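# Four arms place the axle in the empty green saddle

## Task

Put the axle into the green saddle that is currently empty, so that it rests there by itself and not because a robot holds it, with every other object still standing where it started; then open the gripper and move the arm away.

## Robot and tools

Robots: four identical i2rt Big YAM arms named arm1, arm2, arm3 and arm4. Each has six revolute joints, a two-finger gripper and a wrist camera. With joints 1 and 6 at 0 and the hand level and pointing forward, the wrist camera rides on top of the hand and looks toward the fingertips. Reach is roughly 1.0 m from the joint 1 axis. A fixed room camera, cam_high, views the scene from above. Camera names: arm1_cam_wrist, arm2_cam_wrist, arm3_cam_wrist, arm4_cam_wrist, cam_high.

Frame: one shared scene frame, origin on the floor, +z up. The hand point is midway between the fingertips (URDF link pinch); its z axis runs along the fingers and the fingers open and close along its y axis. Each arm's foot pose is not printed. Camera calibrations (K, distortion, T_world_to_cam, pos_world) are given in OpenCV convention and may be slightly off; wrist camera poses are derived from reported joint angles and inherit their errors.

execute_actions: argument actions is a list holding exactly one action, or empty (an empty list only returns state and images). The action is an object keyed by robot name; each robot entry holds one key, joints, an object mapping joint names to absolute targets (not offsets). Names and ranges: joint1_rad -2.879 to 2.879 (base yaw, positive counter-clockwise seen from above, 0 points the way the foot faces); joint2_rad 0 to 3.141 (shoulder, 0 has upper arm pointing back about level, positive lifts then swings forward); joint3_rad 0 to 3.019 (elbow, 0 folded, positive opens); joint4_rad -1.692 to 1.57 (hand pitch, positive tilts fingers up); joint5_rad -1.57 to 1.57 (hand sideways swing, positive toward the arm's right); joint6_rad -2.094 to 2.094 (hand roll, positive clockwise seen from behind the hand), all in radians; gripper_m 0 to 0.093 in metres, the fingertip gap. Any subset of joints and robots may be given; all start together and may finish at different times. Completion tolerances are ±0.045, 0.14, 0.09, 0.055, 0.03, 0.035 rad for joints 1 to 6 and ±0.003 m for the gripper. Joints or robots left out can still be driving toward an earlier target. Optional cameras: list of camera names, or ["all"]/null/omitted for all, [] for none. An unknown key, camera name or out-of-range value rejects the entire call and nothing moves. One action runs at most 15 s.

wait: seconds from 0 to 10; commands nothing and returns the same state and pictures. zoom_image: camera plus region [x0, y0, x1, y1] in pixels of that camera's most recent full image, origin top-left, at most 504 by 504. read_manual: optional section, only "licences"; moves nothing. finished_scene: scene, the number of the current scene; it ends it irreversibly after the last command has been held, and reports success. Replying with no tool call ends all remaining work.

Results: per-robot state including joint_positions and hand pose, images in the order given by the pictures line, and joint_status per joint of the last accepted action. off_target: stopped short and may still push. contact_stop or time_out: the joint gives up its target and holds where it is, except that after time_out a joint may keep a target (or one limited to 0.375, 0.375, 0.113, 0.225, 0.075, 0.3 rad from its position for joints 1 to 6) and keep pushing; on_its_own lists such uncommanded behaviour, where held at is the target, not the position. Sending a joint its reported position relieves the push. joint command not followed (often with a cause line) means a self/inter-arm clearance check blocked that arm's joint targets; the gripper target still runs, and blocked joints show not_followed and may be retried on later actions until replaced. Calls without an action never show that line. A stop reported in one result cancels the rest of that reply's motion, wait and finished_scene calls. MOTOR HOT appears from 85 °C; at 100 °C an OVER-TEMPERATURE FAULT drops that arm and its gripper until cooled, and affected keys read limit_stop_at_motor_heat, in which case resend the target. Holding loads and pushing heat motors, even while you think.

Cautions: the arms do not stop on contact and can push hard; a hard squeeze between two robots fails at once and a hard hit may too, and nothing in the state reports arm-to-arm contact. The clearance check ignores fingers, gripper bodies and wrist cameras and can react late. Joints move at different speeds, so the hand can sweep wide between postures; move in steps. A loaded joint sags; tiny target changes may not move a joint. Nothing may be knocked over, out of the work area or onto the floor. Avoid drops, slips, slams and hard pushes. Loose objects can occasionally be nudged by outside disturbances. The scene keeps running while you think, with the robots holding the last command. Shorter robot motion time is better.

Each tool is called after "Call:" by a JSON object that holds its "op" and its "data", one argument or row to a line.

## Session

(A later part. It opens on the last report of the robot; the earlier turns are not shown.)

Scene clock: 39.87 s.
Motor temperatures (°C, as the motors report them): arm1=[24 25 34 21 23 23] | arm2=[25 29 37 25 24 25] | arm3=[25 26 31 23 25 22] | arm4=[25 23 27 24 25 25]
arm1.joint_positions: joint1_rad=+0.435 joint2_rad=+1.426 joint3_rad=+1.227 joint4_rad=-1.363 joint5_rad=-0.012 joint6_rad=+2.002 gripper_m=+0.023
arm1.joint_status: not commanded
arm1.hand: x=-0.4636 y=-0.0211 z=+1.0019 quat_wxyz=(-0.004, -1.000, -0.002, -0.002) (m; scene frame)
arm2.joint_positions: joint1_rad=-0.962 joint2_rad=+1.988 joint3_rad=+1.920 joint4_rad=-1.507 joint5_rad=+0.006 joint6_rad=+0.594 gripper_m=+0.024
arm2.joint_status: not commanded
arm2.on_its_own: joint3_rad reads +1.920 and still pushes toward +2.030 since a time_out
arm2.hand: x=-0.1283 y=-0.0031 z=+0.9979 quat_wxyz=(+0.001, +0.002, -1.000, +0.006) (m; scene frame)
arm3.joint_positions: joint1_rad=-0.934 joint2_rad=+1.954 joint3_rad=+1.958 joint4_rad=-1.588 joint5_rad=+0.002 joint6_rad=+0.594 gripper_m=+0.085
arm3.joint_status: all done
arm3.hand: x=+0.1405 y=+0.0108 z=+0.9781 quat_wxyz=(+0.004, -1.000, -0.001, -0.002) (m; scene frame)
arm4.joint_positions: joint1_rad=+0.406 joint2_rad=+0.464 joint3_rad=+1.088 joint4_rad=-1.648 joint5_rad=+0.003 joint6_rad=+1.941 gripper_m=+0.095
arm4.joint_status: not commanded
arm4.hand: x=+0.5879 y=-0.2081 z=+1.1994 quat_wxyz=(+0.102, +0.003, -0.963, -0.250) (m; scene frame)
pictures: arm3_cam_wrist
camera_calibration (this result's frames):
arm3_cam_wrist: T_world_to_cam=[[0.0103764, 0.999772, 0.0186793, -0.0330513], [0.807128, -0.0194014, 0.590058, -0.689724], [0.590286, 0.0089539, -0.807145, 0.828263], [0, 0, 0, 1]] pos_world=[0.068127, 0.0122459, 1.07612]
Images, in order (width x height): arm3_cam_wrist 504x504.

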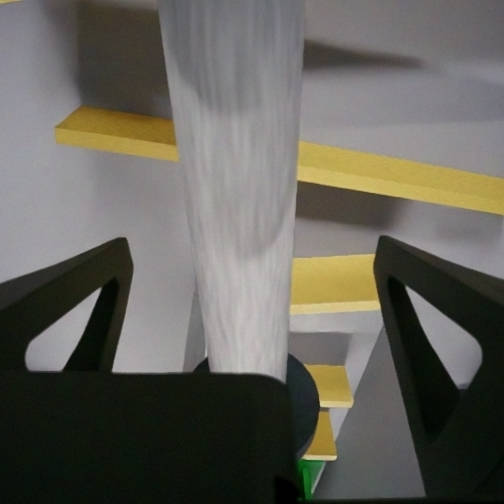

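Call:
{"op": "execute_actions", "data": {
  "actions": [
    {"arm3":{"joints":{"gripper_m":0,"joint6_rad":0.585}}}
  ],
  "cameras": []
}}

Call:
{"op": "execute_actions", "data": {
  "actions": [
    {"arm1":{"joints":{"joint2_rad":1.375,"joint3_rad":1.312}},"arm3":{"joints":{"joint2_rad":1.90,"joint3_rad":2.025}},"arm2":{"joints":{"joint2_rad":1.972,"joint3_rad":1.95}}}
  ],
  "cameras": []
}}

Call:
{"op": "execute_actions", "data": {
  "actions": [
    {"arm2":{"joints":{"gripper_m":0.085}}}
  ],
  "cameras": []
}}

Call:
{"op": "execute_actions", "data": {
  "actions": [
    {"arm2":{"joints":{"joint2_rad":1.75}}}
  ],
  "cameras": ["cam_high"]
}}

Scene clock: 41.60 s.
Motor temperatures (°C, as the motors report them): arm1=[24 25 34 21 23 23] | arm2=[25 29 38 25 24 25] | arm3=[25 26 31 23 25 23] | arm4=[25 23 27 24 25 25]
arm1.joint_positions: joint1_rad=+0.435 joint2_rad=+1.426 joint3_rad=+1.227 joint4_rad=-1.363 joint5_rad=-0.012 joint6_rad=+2.001 gripper_m=+0.023
arm1.joint_status: not commanded
arm1.hand: x=-0.4636 y=-0.0211 z=+1.0019 quat_wxyz=(-0.004, -1.000, -0.002, -0.002) (m; scene frame)
arm2.joint_positions: joint1_rad=-0.960 joint2_rad=+1.988 joint3_rad=+1.921 joint4_rad=-1.507 joint5_rad=+0.006 joint6_rad=+0.592 gripper_m=+0.024
arm2.joint_status: not commanded
arm2.on_its_own: joint3_rad reads +1.921 and still pushes toward +2.030 since a time_out
arm2.hand: x=-0.1285 y=-0.0024 z=+0.9982 quat_wxyz=(+0.000, +0.003, -1.000, +0.006) (m; scene frame)
arm3.joint_positions: joint1_rad=-0.934 joint2_rad=+1.954 joint3_rad=+1.958 joint4_rad=-1.585 joint5_rad=+0.000 joint6_rad=+0.582 gripper_m=+0.023
arm3.joint_status: gripper_m off_target (ended at +0.023, target +0.000); the others done
arm3.hand: x=+0.1402 y=+0.0099 z=+0.9781 quat_wxyz=(+0.002, -1.000, -0.008, -0.001) (m; scene frame)
arm4.joint_positions: joint1_rad=+0.406 joint2_rad=+0.464 joint3_rad=+1.088 joint4_rad=-1.648 joint5_rad=+0.003 joint6_rad=+1.941 gripper_m=+0.095
arm4.joint_status: not commanded
arm4.hand: x=+0.5879 y=-0.2081 z=+1.1994 quat_wxyz=(+0.102, +0.003, -0.963, -0.250) (m; scene frame)
pictures: none
No camera images: the call's "cameras" was empty. Leave "cameras" out to get every camera's image.

Scene clock: 42.20 s.
Motor temperatures (°C, as the motors report them): arm1=[24 25 34 21 23 23] | arm2=[25 29 38 25 24 25] | arm3=[25 26 31 23 25 22] | arm4=[25 23 27 24 25 25]
arm1.joint_positions: joint1_rad=+0.435 joint2_rad=+1.426 joint3_rad=+1.227 joint4_rad=-1.363 joint5_rad=-0.012 joint6_rad=+2.001 gripper_m=+0.023
arm1.joint_status: all done
arm1.hand: x=-0.4636 y=-0.0211 z=+1.0019 quat_wxyz=(-0.004, -1.000, -0.002, -0.002) (m; scene frame)
arm2.joint_positions: joint1_rad=-0.960 joint2_rad=+1.989 joint3_rad=+1.921 joint4_rad=-1.507 joint5_rad=+0.006 joint6_rad=+0.592 gripper_m=+0.024
arm2.joint_status: all done
arm2.hand: x=-0.1285 y=-0.0024 z=+0.9973 quat_wxyz=(+0.001, +0.003, -1.000, +0.006) (m; scene frame)
arm3.joint_positions: joint1_rad=-0.934 joint2_rad=+1.952 joint3_rad=+1.958 joint4_rad=-1.585 joint5_rad=+0.000 joint6_rad=+0.581 gripper_m=+0.023
arm3.joint_status: all done
arm3.hand: x=+0.1403 y=+0.0100 z=+0.9792 quat_wxyz=(+0.001, -1.000, -0.008, +0.000) (m; scene frame)
arm4.joint_positions: joint1_rad=+0.406 joint2_rad=+0.464 joint3_rad=+1.088 joint4_rad=-1.648 joint5_rad=+0.003 joint6_rad=+1.941 gripper_m=+0.095
arm4.joint_status: not commanded
arm4.hand: x=+0.5879 y=-0.2081 z=+1.1994 quat_wxyz=(+0.102, +0.003, -0.963, -0.250) (m; scene frame)
pictures: none
No camera images: the call's "cameras" was empty. Leave "cameras" out to get every camera's image.

Scene clock: 42.90 s.
Motor temperatures (°C, as the motors report them): arm1=[24 25 34 21 23 23] | arm2=[25 29 38 25 24 25] | arm3=[25 26 31 23 25 22] | arm4=[25 23 27 24 25 25]
arm1.joint_positions: joint1_rad=+0.435 joint2_rad=+1.426 joint3_rad=+1.227 joint4_rad=-1.363 joint5_rad=-0.012 joint6_rad=+2.001 gripper_m=+0.023
arm1.joint_status: not commanded
arm1.hand: x=-0.4637 y=-0.0211 z=+1.0019 quat_wxyz=(-0.004, -1.000, -0.002, -0.002) (m; scene frame)
arm2.joint_positions: joint1_rad=-0.960 joint2_rad=+1.985 joint3_rad=+1.921 joint4_rad=-1.508 joint5_rad=+0.003 joint6_rad=+0.592 gripper_m=+0.085
arm2.joint_status: all done
arm2.hand: x=-0.1290 y=-0.0021 z=+0.9998 quat_wxyz=(+0.000, +0.003, -1.000, +0.004) (m; scene frame)
arm3.joint_positions: joint1_rad=-0.934 joint2_rad=+1.952 joint3_rad=+1.958 joint4_rad=-1.584 joint5_rad=-0.001 joint6_rad=+0.581 gripper_m=+0.023
arm3.joint_status: not commanded
arm3.hand: x=+0.1400 y=+0.0098 z=+0.9792 quat_wxyz=(+0.000, -1.000, -0.008, +0.000) (m; scene frame)
arm4.joint_positions: joint1_rad=+0.406 joint2_rad=+0.464 joint3_rad=+1.088 joint4_rad=-1.648 joint5_rad=+0.003 joint6_rad=+1.941 gripper_m=+0.095
arm4.joint_status: not commanded
arm4.hand: x=+0.5879 y=-0.2081 z=+1.1994 quat_wxyz=(+0.102, +0.003, -0.963, -0.250) (m; scene frame)
pictures: none
No camera images: the call's "cameras" was empty. Leave "cameras" out to get every camera's image.

Scene clock: 44.23 s.
Motor temperatures (°C, as the motors report them): arm1=[24 25 35 21 23 23] | arm2=[25 29 38 25 24 25] | arm3=[25 27 32 23 25 22] | arm4=[25 23 27 24 25 25]
arm1.joint_positions: joint1_rad=+0.435 joint2_rad=+1.426 joint3_rad=+1.227 joint4_rad=-1.363 joint5_rad=-0.012 joint6_rad=+2.001 gripper_m=+0.023
arm1.joint_status: not commanded
arm1.hand: x=-0.4637 y=-0.0211 z=+1.0019 quat_wxyz=(-0.004, -1.000, -0.002, -0.002) (m; scene frame)
arm2.joint_positions: joint1_rad=-0.960 joint2_rad=+1.748 joint3_rad=+1.921 joint4_rad=-1.508 joint5_rad=+0.003 joint6_rad=+0.592 gripper_m=+0.085
arm2.joint_status: all done
arm2.hand: x=-0.1521 y=-0.0174 z=+1.1385 quat_wxyz=(-0.098, +0.003, -0.993, -0.063) (m; scene frame)
arm3.joint_positions: joint1_rad=-0.934 joint2_rad=+1.952 joint3_rad=+1.958 joint4_rad=-1.584 joint5_rad=-0.001 joint6_rad=+0.581 gripper_m=+0.023
arm3.joint_status: not commanded
arm3.hand: x=+0.1400 y=+0.0098 z=+0.9792 quat_wxyz=(+0.000, -1.000, -0.008, +0.000) (m; scene frame)
arm4.joint_positions: joint1_rad=+0.406 joint2_rad=+0.464 joint3_rad=+1.088 joint4_rad=-1.648 joint5_rad=+0.003 joint6_rad=+1.941 gripper_m=+0.095
arm4.joint_status: not commanded
arm4.hand: x=+0.5879 y=-0.2081 z=+1.1994 quat_wxyz=(+0.102, +0.003, -0.963, -0.250) (m; scene frame)
pictures: cam_high
Images, in order (width x height): cam_high 504x504.

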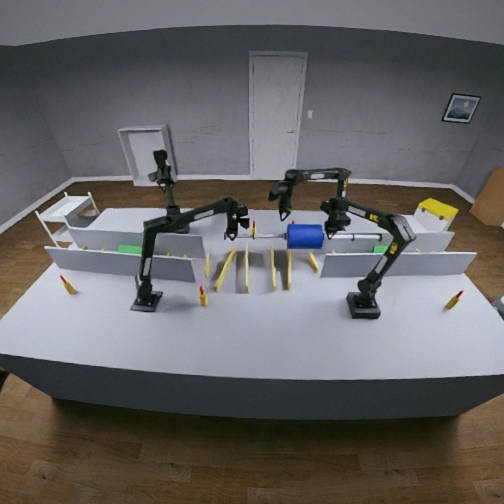

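Call:
{"op": "execute_actions", "data": {
  "actions": [
    {"arm2":{"joints":{"joint2_rad":0.6,"joint3_rad":1.27,"joint4_rad":-1.59,"joint6_rad":1.855}}}
  ],
  "cameras": []
}}

Call:
{"op": "execute_actions", "data": {
  "actions": [
    {"arm2":{"joints":{"joint1_rad":0.298}}}
  ],
  "cameras": []
}}

Call:
{"op": "execute_actions", "data": {
  "actions": [
    {"arm2":{"joints":{"joint2_rad":1.247}}}
  ],
  "cameras": ["arm2_cam_wrist"]
}}

Scene clock: 47.03 s.
Motor temperatures (°C, as the motors report them): arm1=[24 25 35 21 23 23] | arm2=[25 29 37 25 24 25] | arm3=[25 27 33 23 25 22] | arm4=[25 23 27 24 25 25]
arm1.joint_positions: joint1_rad=+0.435 joint2_rad=+1.426 joint3_rad=+1.227 joint4_rad=-1.363 joint5_rad=-0.012 joint6_rad=+2.001 gripper_m=+0.023
arm1.joint_status: not commanded
arm1.hand: x=-0.4637 y=-0.0211 z=+1.0019 quat_wxyz=(-0.004, -1.000, -0.002, -0.002) (m; scene frame)
arm2.joint_positions: joint1_rad=-0.960 joint2_rad=+0.593 joint3_rad=+1.280 joint4_rad=-1.578 joint5_rad=+0.003 joint6_rad=+1.847 gripper_m=+0.085
arm2.joint_status: all done
arm2.hand: x=-0.4771 y=-0.2385 z=+1.2711 quat_wxyz=(-0.116, -0.551, -0.766, -0.310) (m; scene frame)
arm3.joint_positions: joint1_rad=-0.934 joint2_rad=+1.952 joint3_rad=+1.958 joint4_rad=-1.584 joint5_rad=-0.001 joint6_rad=+0.581 gripper_m=+0.023
arm3.joint_status: not commanded
arm3.hand: x=+0.1400 y=+0.0098 z=+0.9792 quat_wxyz=(+0.000, -1.000, -0.008, +0.000) (m; scene frame)
arm4.joint_positions: joint1_rad=+0.406 joint2_rad=+0.464 joint3_rad=+1.088 joint4_rad=-1.648 joint5_rad=+0.003 joint6_rad=+1.941 gripper_m=+0.095
arm4.joint_status: not commanded
arm4.hand: x=+0.5879 y=-0.2081 z=+1.1994 quat_wxyz=(+0.102, +0.003, -0.963, -0.250) (m; scene frame)
pictures: none
No camera images: the call's "cameras" was empty. Leave "cameras" out to get every camera's image.

Scene clock: 48.67 s.
Motor temperatures (°C, as the motors report them): arm1=[24 25 36 21 23 23] | arm2=[25 29 36 25 24 25] | arm3=[25 27 33 23 25 22] | arm4=[25 23 27 24 25 25]
arm1.joint_positions: joint1_rad=+0.435 joint2_rad=+1.426 joint3_rad=+1.227 joint4_rad=-1.363 joint5_rad=-0.012 joint6_rad=+2.001 gripper_m=+0.023
arm1.joint_status: not commanded
arm1.hand: x=-0.4637 y=-0.0211 z=+1.0019 quat_wxyz=(-0.004, -1.000, -0.002, -0.002) (m; scene frame)
arm2.joint_positions: joint1_rad=+0.288 joint2_rad=+0.593 joint3_rad=+1.280 joint4_rad=-1.578 joint5_rad=+0.001 joint6_rad=+1.847 gripper_m=+0.085
arm2.joint_status: all done
arm2.hand: x=-0.6920 y=-0.1596 z=+1.2711 quat_wxyz=(+0.091, -0.001, -0.944, -0.318) (m; scene frame)
arm3.joint_positions: joint1_rad=-0.934 joint2_rad=+1.952 joint3_rad=+1.958 joint4_rad=-1.584 joint5_rad=-0.001 joint6_rad=+0.581 gripper_m=+0.023
arm3.joint_status: not commanded
arm3.hand: x=+0.1400 y=+0.0098 z=+0.9792 quat_wxyz=(+0.000, -1.000, -0.008, +0.000) (m; scene frame)
arm4.joint_positions: joint1_rad=+0.406 joint2_rad=+0.464 joint3_rad=+1.088 joint4_rad=-1.648 joint5_rad=+0.003 joint6_rad=+1.941 gripper_m=+0.095
arm4.joint_status: not commanded
arm4.hand: x=+0.5879 y=-0.2081 z=+1.1994 quat_wxyz=(+0.102, +0.003, -0.963, -0.250) (m; scene frame)
pictures: none
No camera images: the call's "cameras" was empty. Leave "cameras" out to get every camera's image.

Scene clock: 49.97 s.
Motor temperatures (°C, as the motors report them): arm1=[24 25 36 21 23 23] | arm2=[25 29 36 25 24 25] | arm3=[25 27 33 23 25 22] | arm4=[25 23 27 24 25 25]
arm1.joint_positions: joint1_rad=+0.435 joint2_rad=+1.426 joint3_rad=+1.227 joint4_rad=-1.363 joint5_rad=-0.012 joint6_rad=+2.001 gripper_m=+0.023
arm1.joint_status: not commanded
arm1.hand: x=-0.4637 y=-0.0211 z=+1.0019 quat_wxyz=(-0.004, -1.000, -0.002, -0.002) (m; scene frame)
arm2.joint_positions: joint1_rad=+0.288 joint2_rad=+1.258 joint3_rad=+1.270 joint4_rad=-1.578 joint5_rad=+0.001 joint6_rad=+1.848 gripper_m=+0.085
arm2.joint_status: all done
arm2.hand: x=-0.7351 y=-0.0091 z=+1.0916 quat_wxyz=(+0.001, -0.001, -1.000, +0.000) (m; scene frame)
arm3.joint_positions: joint1_rad=-0.934 joint2_rad=+1.952 joint3_rad=+1.958 joint4_rad=-1.584 joint5_rad=-0.001 joint6_rad=+0.581 gripper_m=+0.023
arm3.joint_status: not commanded
arm3.hand: x=+0.1400 y=+0.0098 z=+0.9792 quat_wxyz=(+0.000, -1.000, -0.008, +0.000) (m; scene frame)
arm4.joint_positions: joint1_rad=+0.406 joint2_rad=+0.464 joint3_rad=+1.088 joint4_rad=-1.648 joint5_rad=+0.003 joint6_rad=+1.941 gripper_m=+0.095
arm4.joint_status: not commanded
arm4.hand: x=+0.5879 y=-0.2081 z=+1.1994 quat_wxyz=(+0.102, +0.003, -0.963, -0.250) (m; scene frame)
pictures: arm2_cam_wrist
camera_calibration (this result's frames):
arm2_cam_wrist: T_world_to_cam=[[-0.00137328, -0.999996, -0.00237716, -0.00534858], [-0.805644, -0.000301854, 0.592399, -1.23147], [-0.592398, 0.00272868, -0.805641, 0.570048], [0, 0, 0, 1]] pos_world=[-0.654439, -0.00727576, 1.18876]
Images, in order (width x height): arm2_cam_wrist 504x504.

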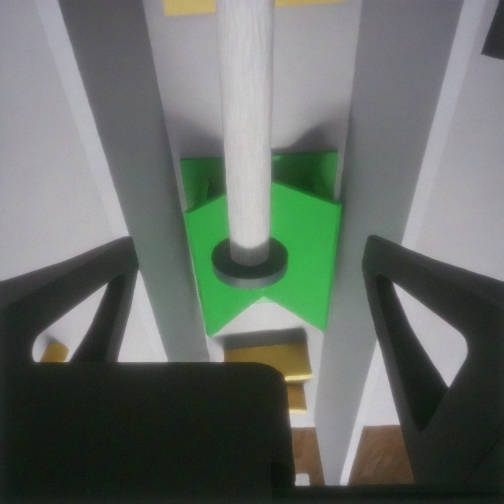

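Call:
{"op": "execute_actions", "data": {
  "actions": [
    {"arm2":{"joints":{"joint2_rad":1.305,"joint3_rad":1.052,"joint4_rad":-1.303}}}
  ],
  "cameras": ["arm2_cam_wrist"]
}}

Scene clock: 51.53 s.
Motor temperatures (°C, as the motors report them): arm1=[24 25 36 21 23 23] | arm2=[25 29 36 25 24 25] | arm3=[25 28 34 23 25 22] | arm4=[25 23 27 24 25 25]
arm1.joint_positions: joint1_rad=+0.435 joint2_rad=+1.426 joint3_rad=+1.227 joint4_rad=-1.363 joint5_rad=-0.012 joint6_rad=+2.001 gripper_m=+0.023
arm1.joint_status: not commanded
arm1.hand: x=-0.4637 y=-0.0211 z=+1.0019 quat_wxyz=(-0.004, -1.000, -0.002, -0.002) (m; scene frame)
arm2.joint_positions: joint1_rad=+0.288 joint2_rad=+1.311 joint3_rad=+1.051 joint4_rad=-1.319 joint5_rad=+0.001 joint6_rad=+1.848 gripper_m=+0.085
arm2.joint_status: all done
arm2.hand: x=-0.7365 y=-0.0052 z=+0.9912 quat_wxyz=(-0.001, -0.001, -1.000, +0.006) (m; scene frame)
arm3.joint_positions: joint1_rad=-0.934 joint2_rad=+1.952 joint3_rad=+1.958 joint4_rad=-1.584 joint5_rad=-0.001 joint6_rad=+0.581 gripper_m=+0.023
arm3.joint_status: not commanded
arm3.hand: x=+0.1400 y=+0.0098 z=+0.9792 quat_wxyz=(+0.000, -1.000, -0.008, +0.000) (m; scene frame)
arm4.joint_positions: joint1_rad=+0.406 joint2_rad=+0.464 joint3_rad=+1.088 joint4_rad=-1.648 joint5_rad=+0.003 joint6_rad=+1.941 gripper_m=+0.095
arm4.joint_status: not commanded
arm4.hand: x=+0.5879 y=-0.2081 z=+1.1994 quat_wxyz=(+0.102, +0.003, -0.963, -0.250) (m; scene frame)
pictures: arm2_cam_wrist
camera_calibration (this result's frames):
arm2_cam_wrist: T_world_to_cam=[[-0.00134972, -0.999959, 0.00899666, -0.0129291], [-0.807549, 0.00639615, 0.589766, -1.17187], [-0.589799, -0.00646923, -0.807524, 0.492021], [0, 0, 0, 1]] pos_world=[-0.656163, -0.00225017, 1.08856]
Images, in order (width x height): arm2_cam_wrist 504x504.

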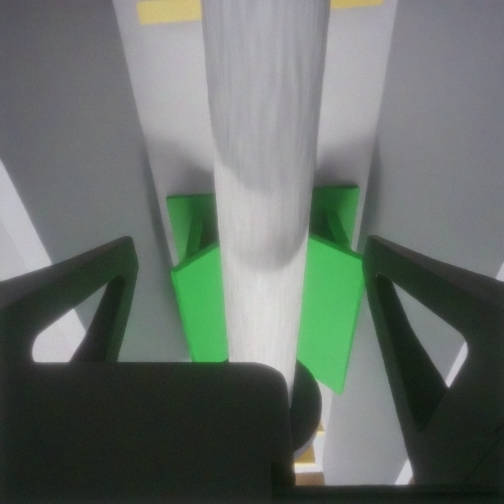

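Call:
{"op": "execute_actions", "data": {
  "actions": [
    {"arm2":{"joints":{"gripper_m":0}}}
  ],
  "cameras": []
}}

Call:
{"op": "execute_actions", "data": {
  "actions": [
    {"arm1":{"joints":{"joint2_rad":1.413,"joint3_rad":1.25}},"arm3":{"joints":{"joint2_rad":1.885,"joint3_rad":2.04}},"arm2":{"joints":{"joint2_rad":1.275,"joint3_rad":1.125}}}
  ],
  "cameras": []
}}

Call:
{"op": "execute_actions", "data": {
  "actions": [
    {"arm1":{"joints":{"gripper_m":0.085}}}
  ],
  "cameras": []
}}

Call:
{"op": "execute_actions", "data": {
  "actions": [
    {"arm1":{"joints":{"joint2_rad":0.5}}}
  ],
  "cameras": ["cam_high"]
}}

Scene clock: 53.37 s.
Motor temperatures (°C, as the motors report them): arm1=[24 25 36 21 23 23] | arm2=[25 28 35 25 24 25] | arm3=[25 28 34 23 25 22] | arm4=[25 23 27 24 25 25]
arm1.joint_positions: joint1_rad=+0.436 joint2_rad=+1.426 joint3_rad=+1.227 joint4_rad=-1.368 joint5_rad=-0.015 joint6_rad=+2.002 gripper_m=+0.023
arm1.joint_status: not commanded
arm1.hand: x=-0.4637 y=-0.0197 z=+1.0019 quat_wxyz=(-0.001, -1.000, -0.002, -0.002) (m; scene frame)
arm2.joint_positions: joint1_rad=+0.288 joint2_rad=+1.310 joint3_rad=+1.049 joint4_rad=-1.319 joint5_rad=-0.001 joint6_rad=+1.844 gripper_m=+0.023
arm2.joint_status: gripper_m off_target (ended at +0.023, target +0.000)
arm2.hand: x=-0.7368 y=-0.0061 z=+0.9907 quat_wxyz=(+0.000, +0.002, -1.000, +0.007) (m; scene frame)
arm3.joint_positions: joint1_rad=-0.934 joint2_rad=+1.952 joint3_rad=+1.958 joint4_rad=-1.582 joint5_rad=-0.004 joint6_rad=+0.583 gripper_m=+0.023
arm3.joint_status: not commanded
arm3.hand: x=+0.1400 y=+0.0093 z=+0.9792 quat_wxyz=(-0.001, -1.000, -0.007, +0.000) (m; scene frame)
arm4.joint_positions: joint1_rad=+0.406 joint2_rad=+0.464 joint3_rad=+1.088 joint4_rad=-1.648 joint5_rad=+0.003 joint6_rad=+1.941 gripper_m=+0.095
arm4.joint_status: not commanded
arm4.hand: x=+0.5879 y=-0.2081 z=+1.1994 quat_wxyz=(+0.102, +0.003, -0.963, -0.250) (m; scene frame)
pictures: none
No camera images: the call's "cameras" was empty. Leave "cameras" out to get every camera's image.

Scene clock: 53.97 s.
Motor temperatures (°C, as the motors report them): arm1=[24 25 36 21 23 23] | arm2=[25 28 35 25 24 25] | arm3=[25 28 34 23 25 22] | arm4=[25 23 27 24 25 25]
arm1.joint_positions: joint1_rad=+0.436 joint2_rad=+1.426 joint3_rad=+1.227 joint4_rad=-1.368 joint5_rad=-0.014 joint6_rad=+2.002 gripper_m=+0.023
arm1.joint_status: all done
arm1.hand: x=-0.4638 y=-0.0197 z=+1.0019 quat_wxyz=(-0.001, -1.000, -0.002, -0.002) (m; scene frame)
arm2.joint_positions: joint1_rad=+0.288 joint2_rad=+1.301 joint3_rad=+1.049 joint4_rad=-1.319 joint5_rad=-0.001 joint6_rad=+1.843 gripper_m=+0.023
arm2.joint_status: all done
arm2.hand: x=-0.7367 y=-0.0064 z=+0.9938 quat_wxyz=(+0.001, +0.002, -1.000, +0.003) (m; scene frame)
arm3.joint_positions: joint1_rad=-0.934 joint2_rad=+1.952 joint3_rad=+1.958 joint4_rad=-1.582 joint5_rad=-0.004 joint6_rad=+0.583 gripper_m=+0.023
arm3.joint_status: all done
arm3.hand: x=+0.1400 y=+0.0093 z=+0.9792 quat_wxyz=(-0.001, -1.000, -0.007, +0.000) (m; scene frame)
arm4.joint_positions: joint1_rad=+0.406 joint2_rad=+0.464 joint3_rad=+1.088 joint4_rad=-1.648 joint5_rad=+0.003 joint6_rad=+1.941 gripper_m=+0.095
arm4.joint_status: not commanded
arm4.hand: x=+0.5879 y=-0.2081 z=+1.1994 quat_wxyz=(+0.102, +0.003, -0.963, -0.250) (m; scene frame)
pictures: none
No camera images: the call's "cameras" was empty. Leave "cameras" out to get every camera's image.

Scene clock: 54.67 s.
Motor temperatures (°C, as the motors report them): arm1=[24 25 36 21 23 23] | arm2=[25 28 35 25 24 25] | arm3=[25 28 34 23 25 22] | arm4=[25 23 27 24 25 25]
arm1.joint_positions: joint1_rad=+0.436 joint2_rad=+1.426 joint3_rad=+1.227 joint4_rad=-1.368 joint5_rad=-0.003 joint6_rad=+2.002 gripper_m=+0.085
arm1.joint_status: all done
arm1.hand: x=-0.4655 y=-0.0205 z=+1.0019 quat_wxyz=(-0.003, -1.000, -0.002, +0.003) (m; scene frame)
arm2.joint_positions: joint1_rad=+0.288 joint2_rad=+1.301 joint3_rad=+1.049 joint4_rad=-1.318 joint5_rad=-0.001 joint6_rad=+1.843 gripper_m=+0.023
arm2.joint_status: not commanded
arm2.hand: x=-0.7368 y=-0.0062 z=+0.9938 quat_wxyz=(+0.001, +0.002, -1.000, +0.002) (m; scene frame)
arm3.joint_positions: joint1_rad=-0.934 joint2_rad=+1.952 joint3_rad=+1.958 joint4_rad=-1.582 joint5_rad=-0.003 joint6_rad=+0.583 gripper_m=+0.023
arm3.joint_status: not commanded
arm3.hand: x=+0.1399 y=+0.0094 z=+0.9792 quat_wxyz=(-0.001, -1.000, -0.007, +0.000) (m; scene frame)
arm4.joint_positions: joint1_rad=+0.406 joint2_rad=+0.464 joint3_rad=+1.088 joint4_rad=-1.648 joint5_rad=+0.003 joint6_rad=+1.941 gripper_m=+0.095
arm4.joint_status: not commanded
arm4.hand: x=+0.5879 y=-0.2081 z=+1.1994 quat_wxyz=(+0.102, +0.003, -0.963, -0.250) (m; scene frame)
pictures: none
No camera images: the call's "cameras" was empty. Leave "cameras" out to get every camera's image.

Scene clock: 56.13 s.
Motor temperatures (°C, as the motors report them): arm1=[24 25 36 22 23 23] | arm2=[25 28 36 25 24 25] | arm3=[25 28 35 23 25 22] | arm4=[25 23 27 24 25 25]
arm1.joint_positions: joint1_rad=+0.436 joint2_rad=+0.491 joint3_rad=+1.227 joint4_rad=-1.368 joint5_rad=-0.003 joint6_rad=+2.002 gripper_m=+0.085
arm1.joint_status: all done
arm1.hand: x=-0.5500 y=+0.1694 z=+1.2882 quat_wxyz=(-0.412, -0.892, -0.005, -0.186) (m; scene frame)
arm2.joint_positions: joint1_rad=+0.288 joint2_rad=+1.301 joint3_rad=+1.049 joint4_rad=-1.318 joint5_rad=-0.001 joint6_rad=+1.843 gripper_m=+0.023
arm2.joint_status: not commanded
arm2.hand: x=-0.7368 y=-0.0062 z=+0.9938 quat_wxyz=(+0.001, +0.002, -1.000, +0.002) (m; scene frame)
arm3.joint_positions: joint1_rad=-0.934 joint2_rad=+1.952 joint3_rad=+1.958 joint4_rad=-1.582 joint5_rad=-0.003 joint6_rad=+0.583 gripper_m=+0.023
arm3.joint_status: not commanded
arm3.hand: x=+0.1399 y=+0.0094 z=+0.9792 quat_wxyz=(-0.001, -1.000, -0.007, +0.000) (m; scene frame)
arm4.joint_positions: joint1_rad=+0.406 joint2_rad=+0.464 joint3_rad=+1.088 joint4_rad=-1.648 joint5_rad=+0.003 joint6_rad=+1.941 gripper_m=+0.095
arm4.joint_status: not commanded
arm4.hand: x=+0.5879 y=-0.2081 z=+1.1994 quat_wxyz=(+0.102, +0.003, -0.963, -0.250) (m; scene frame)
pictures: cam_high
Images, in order (width x height): cam_high 504x504.

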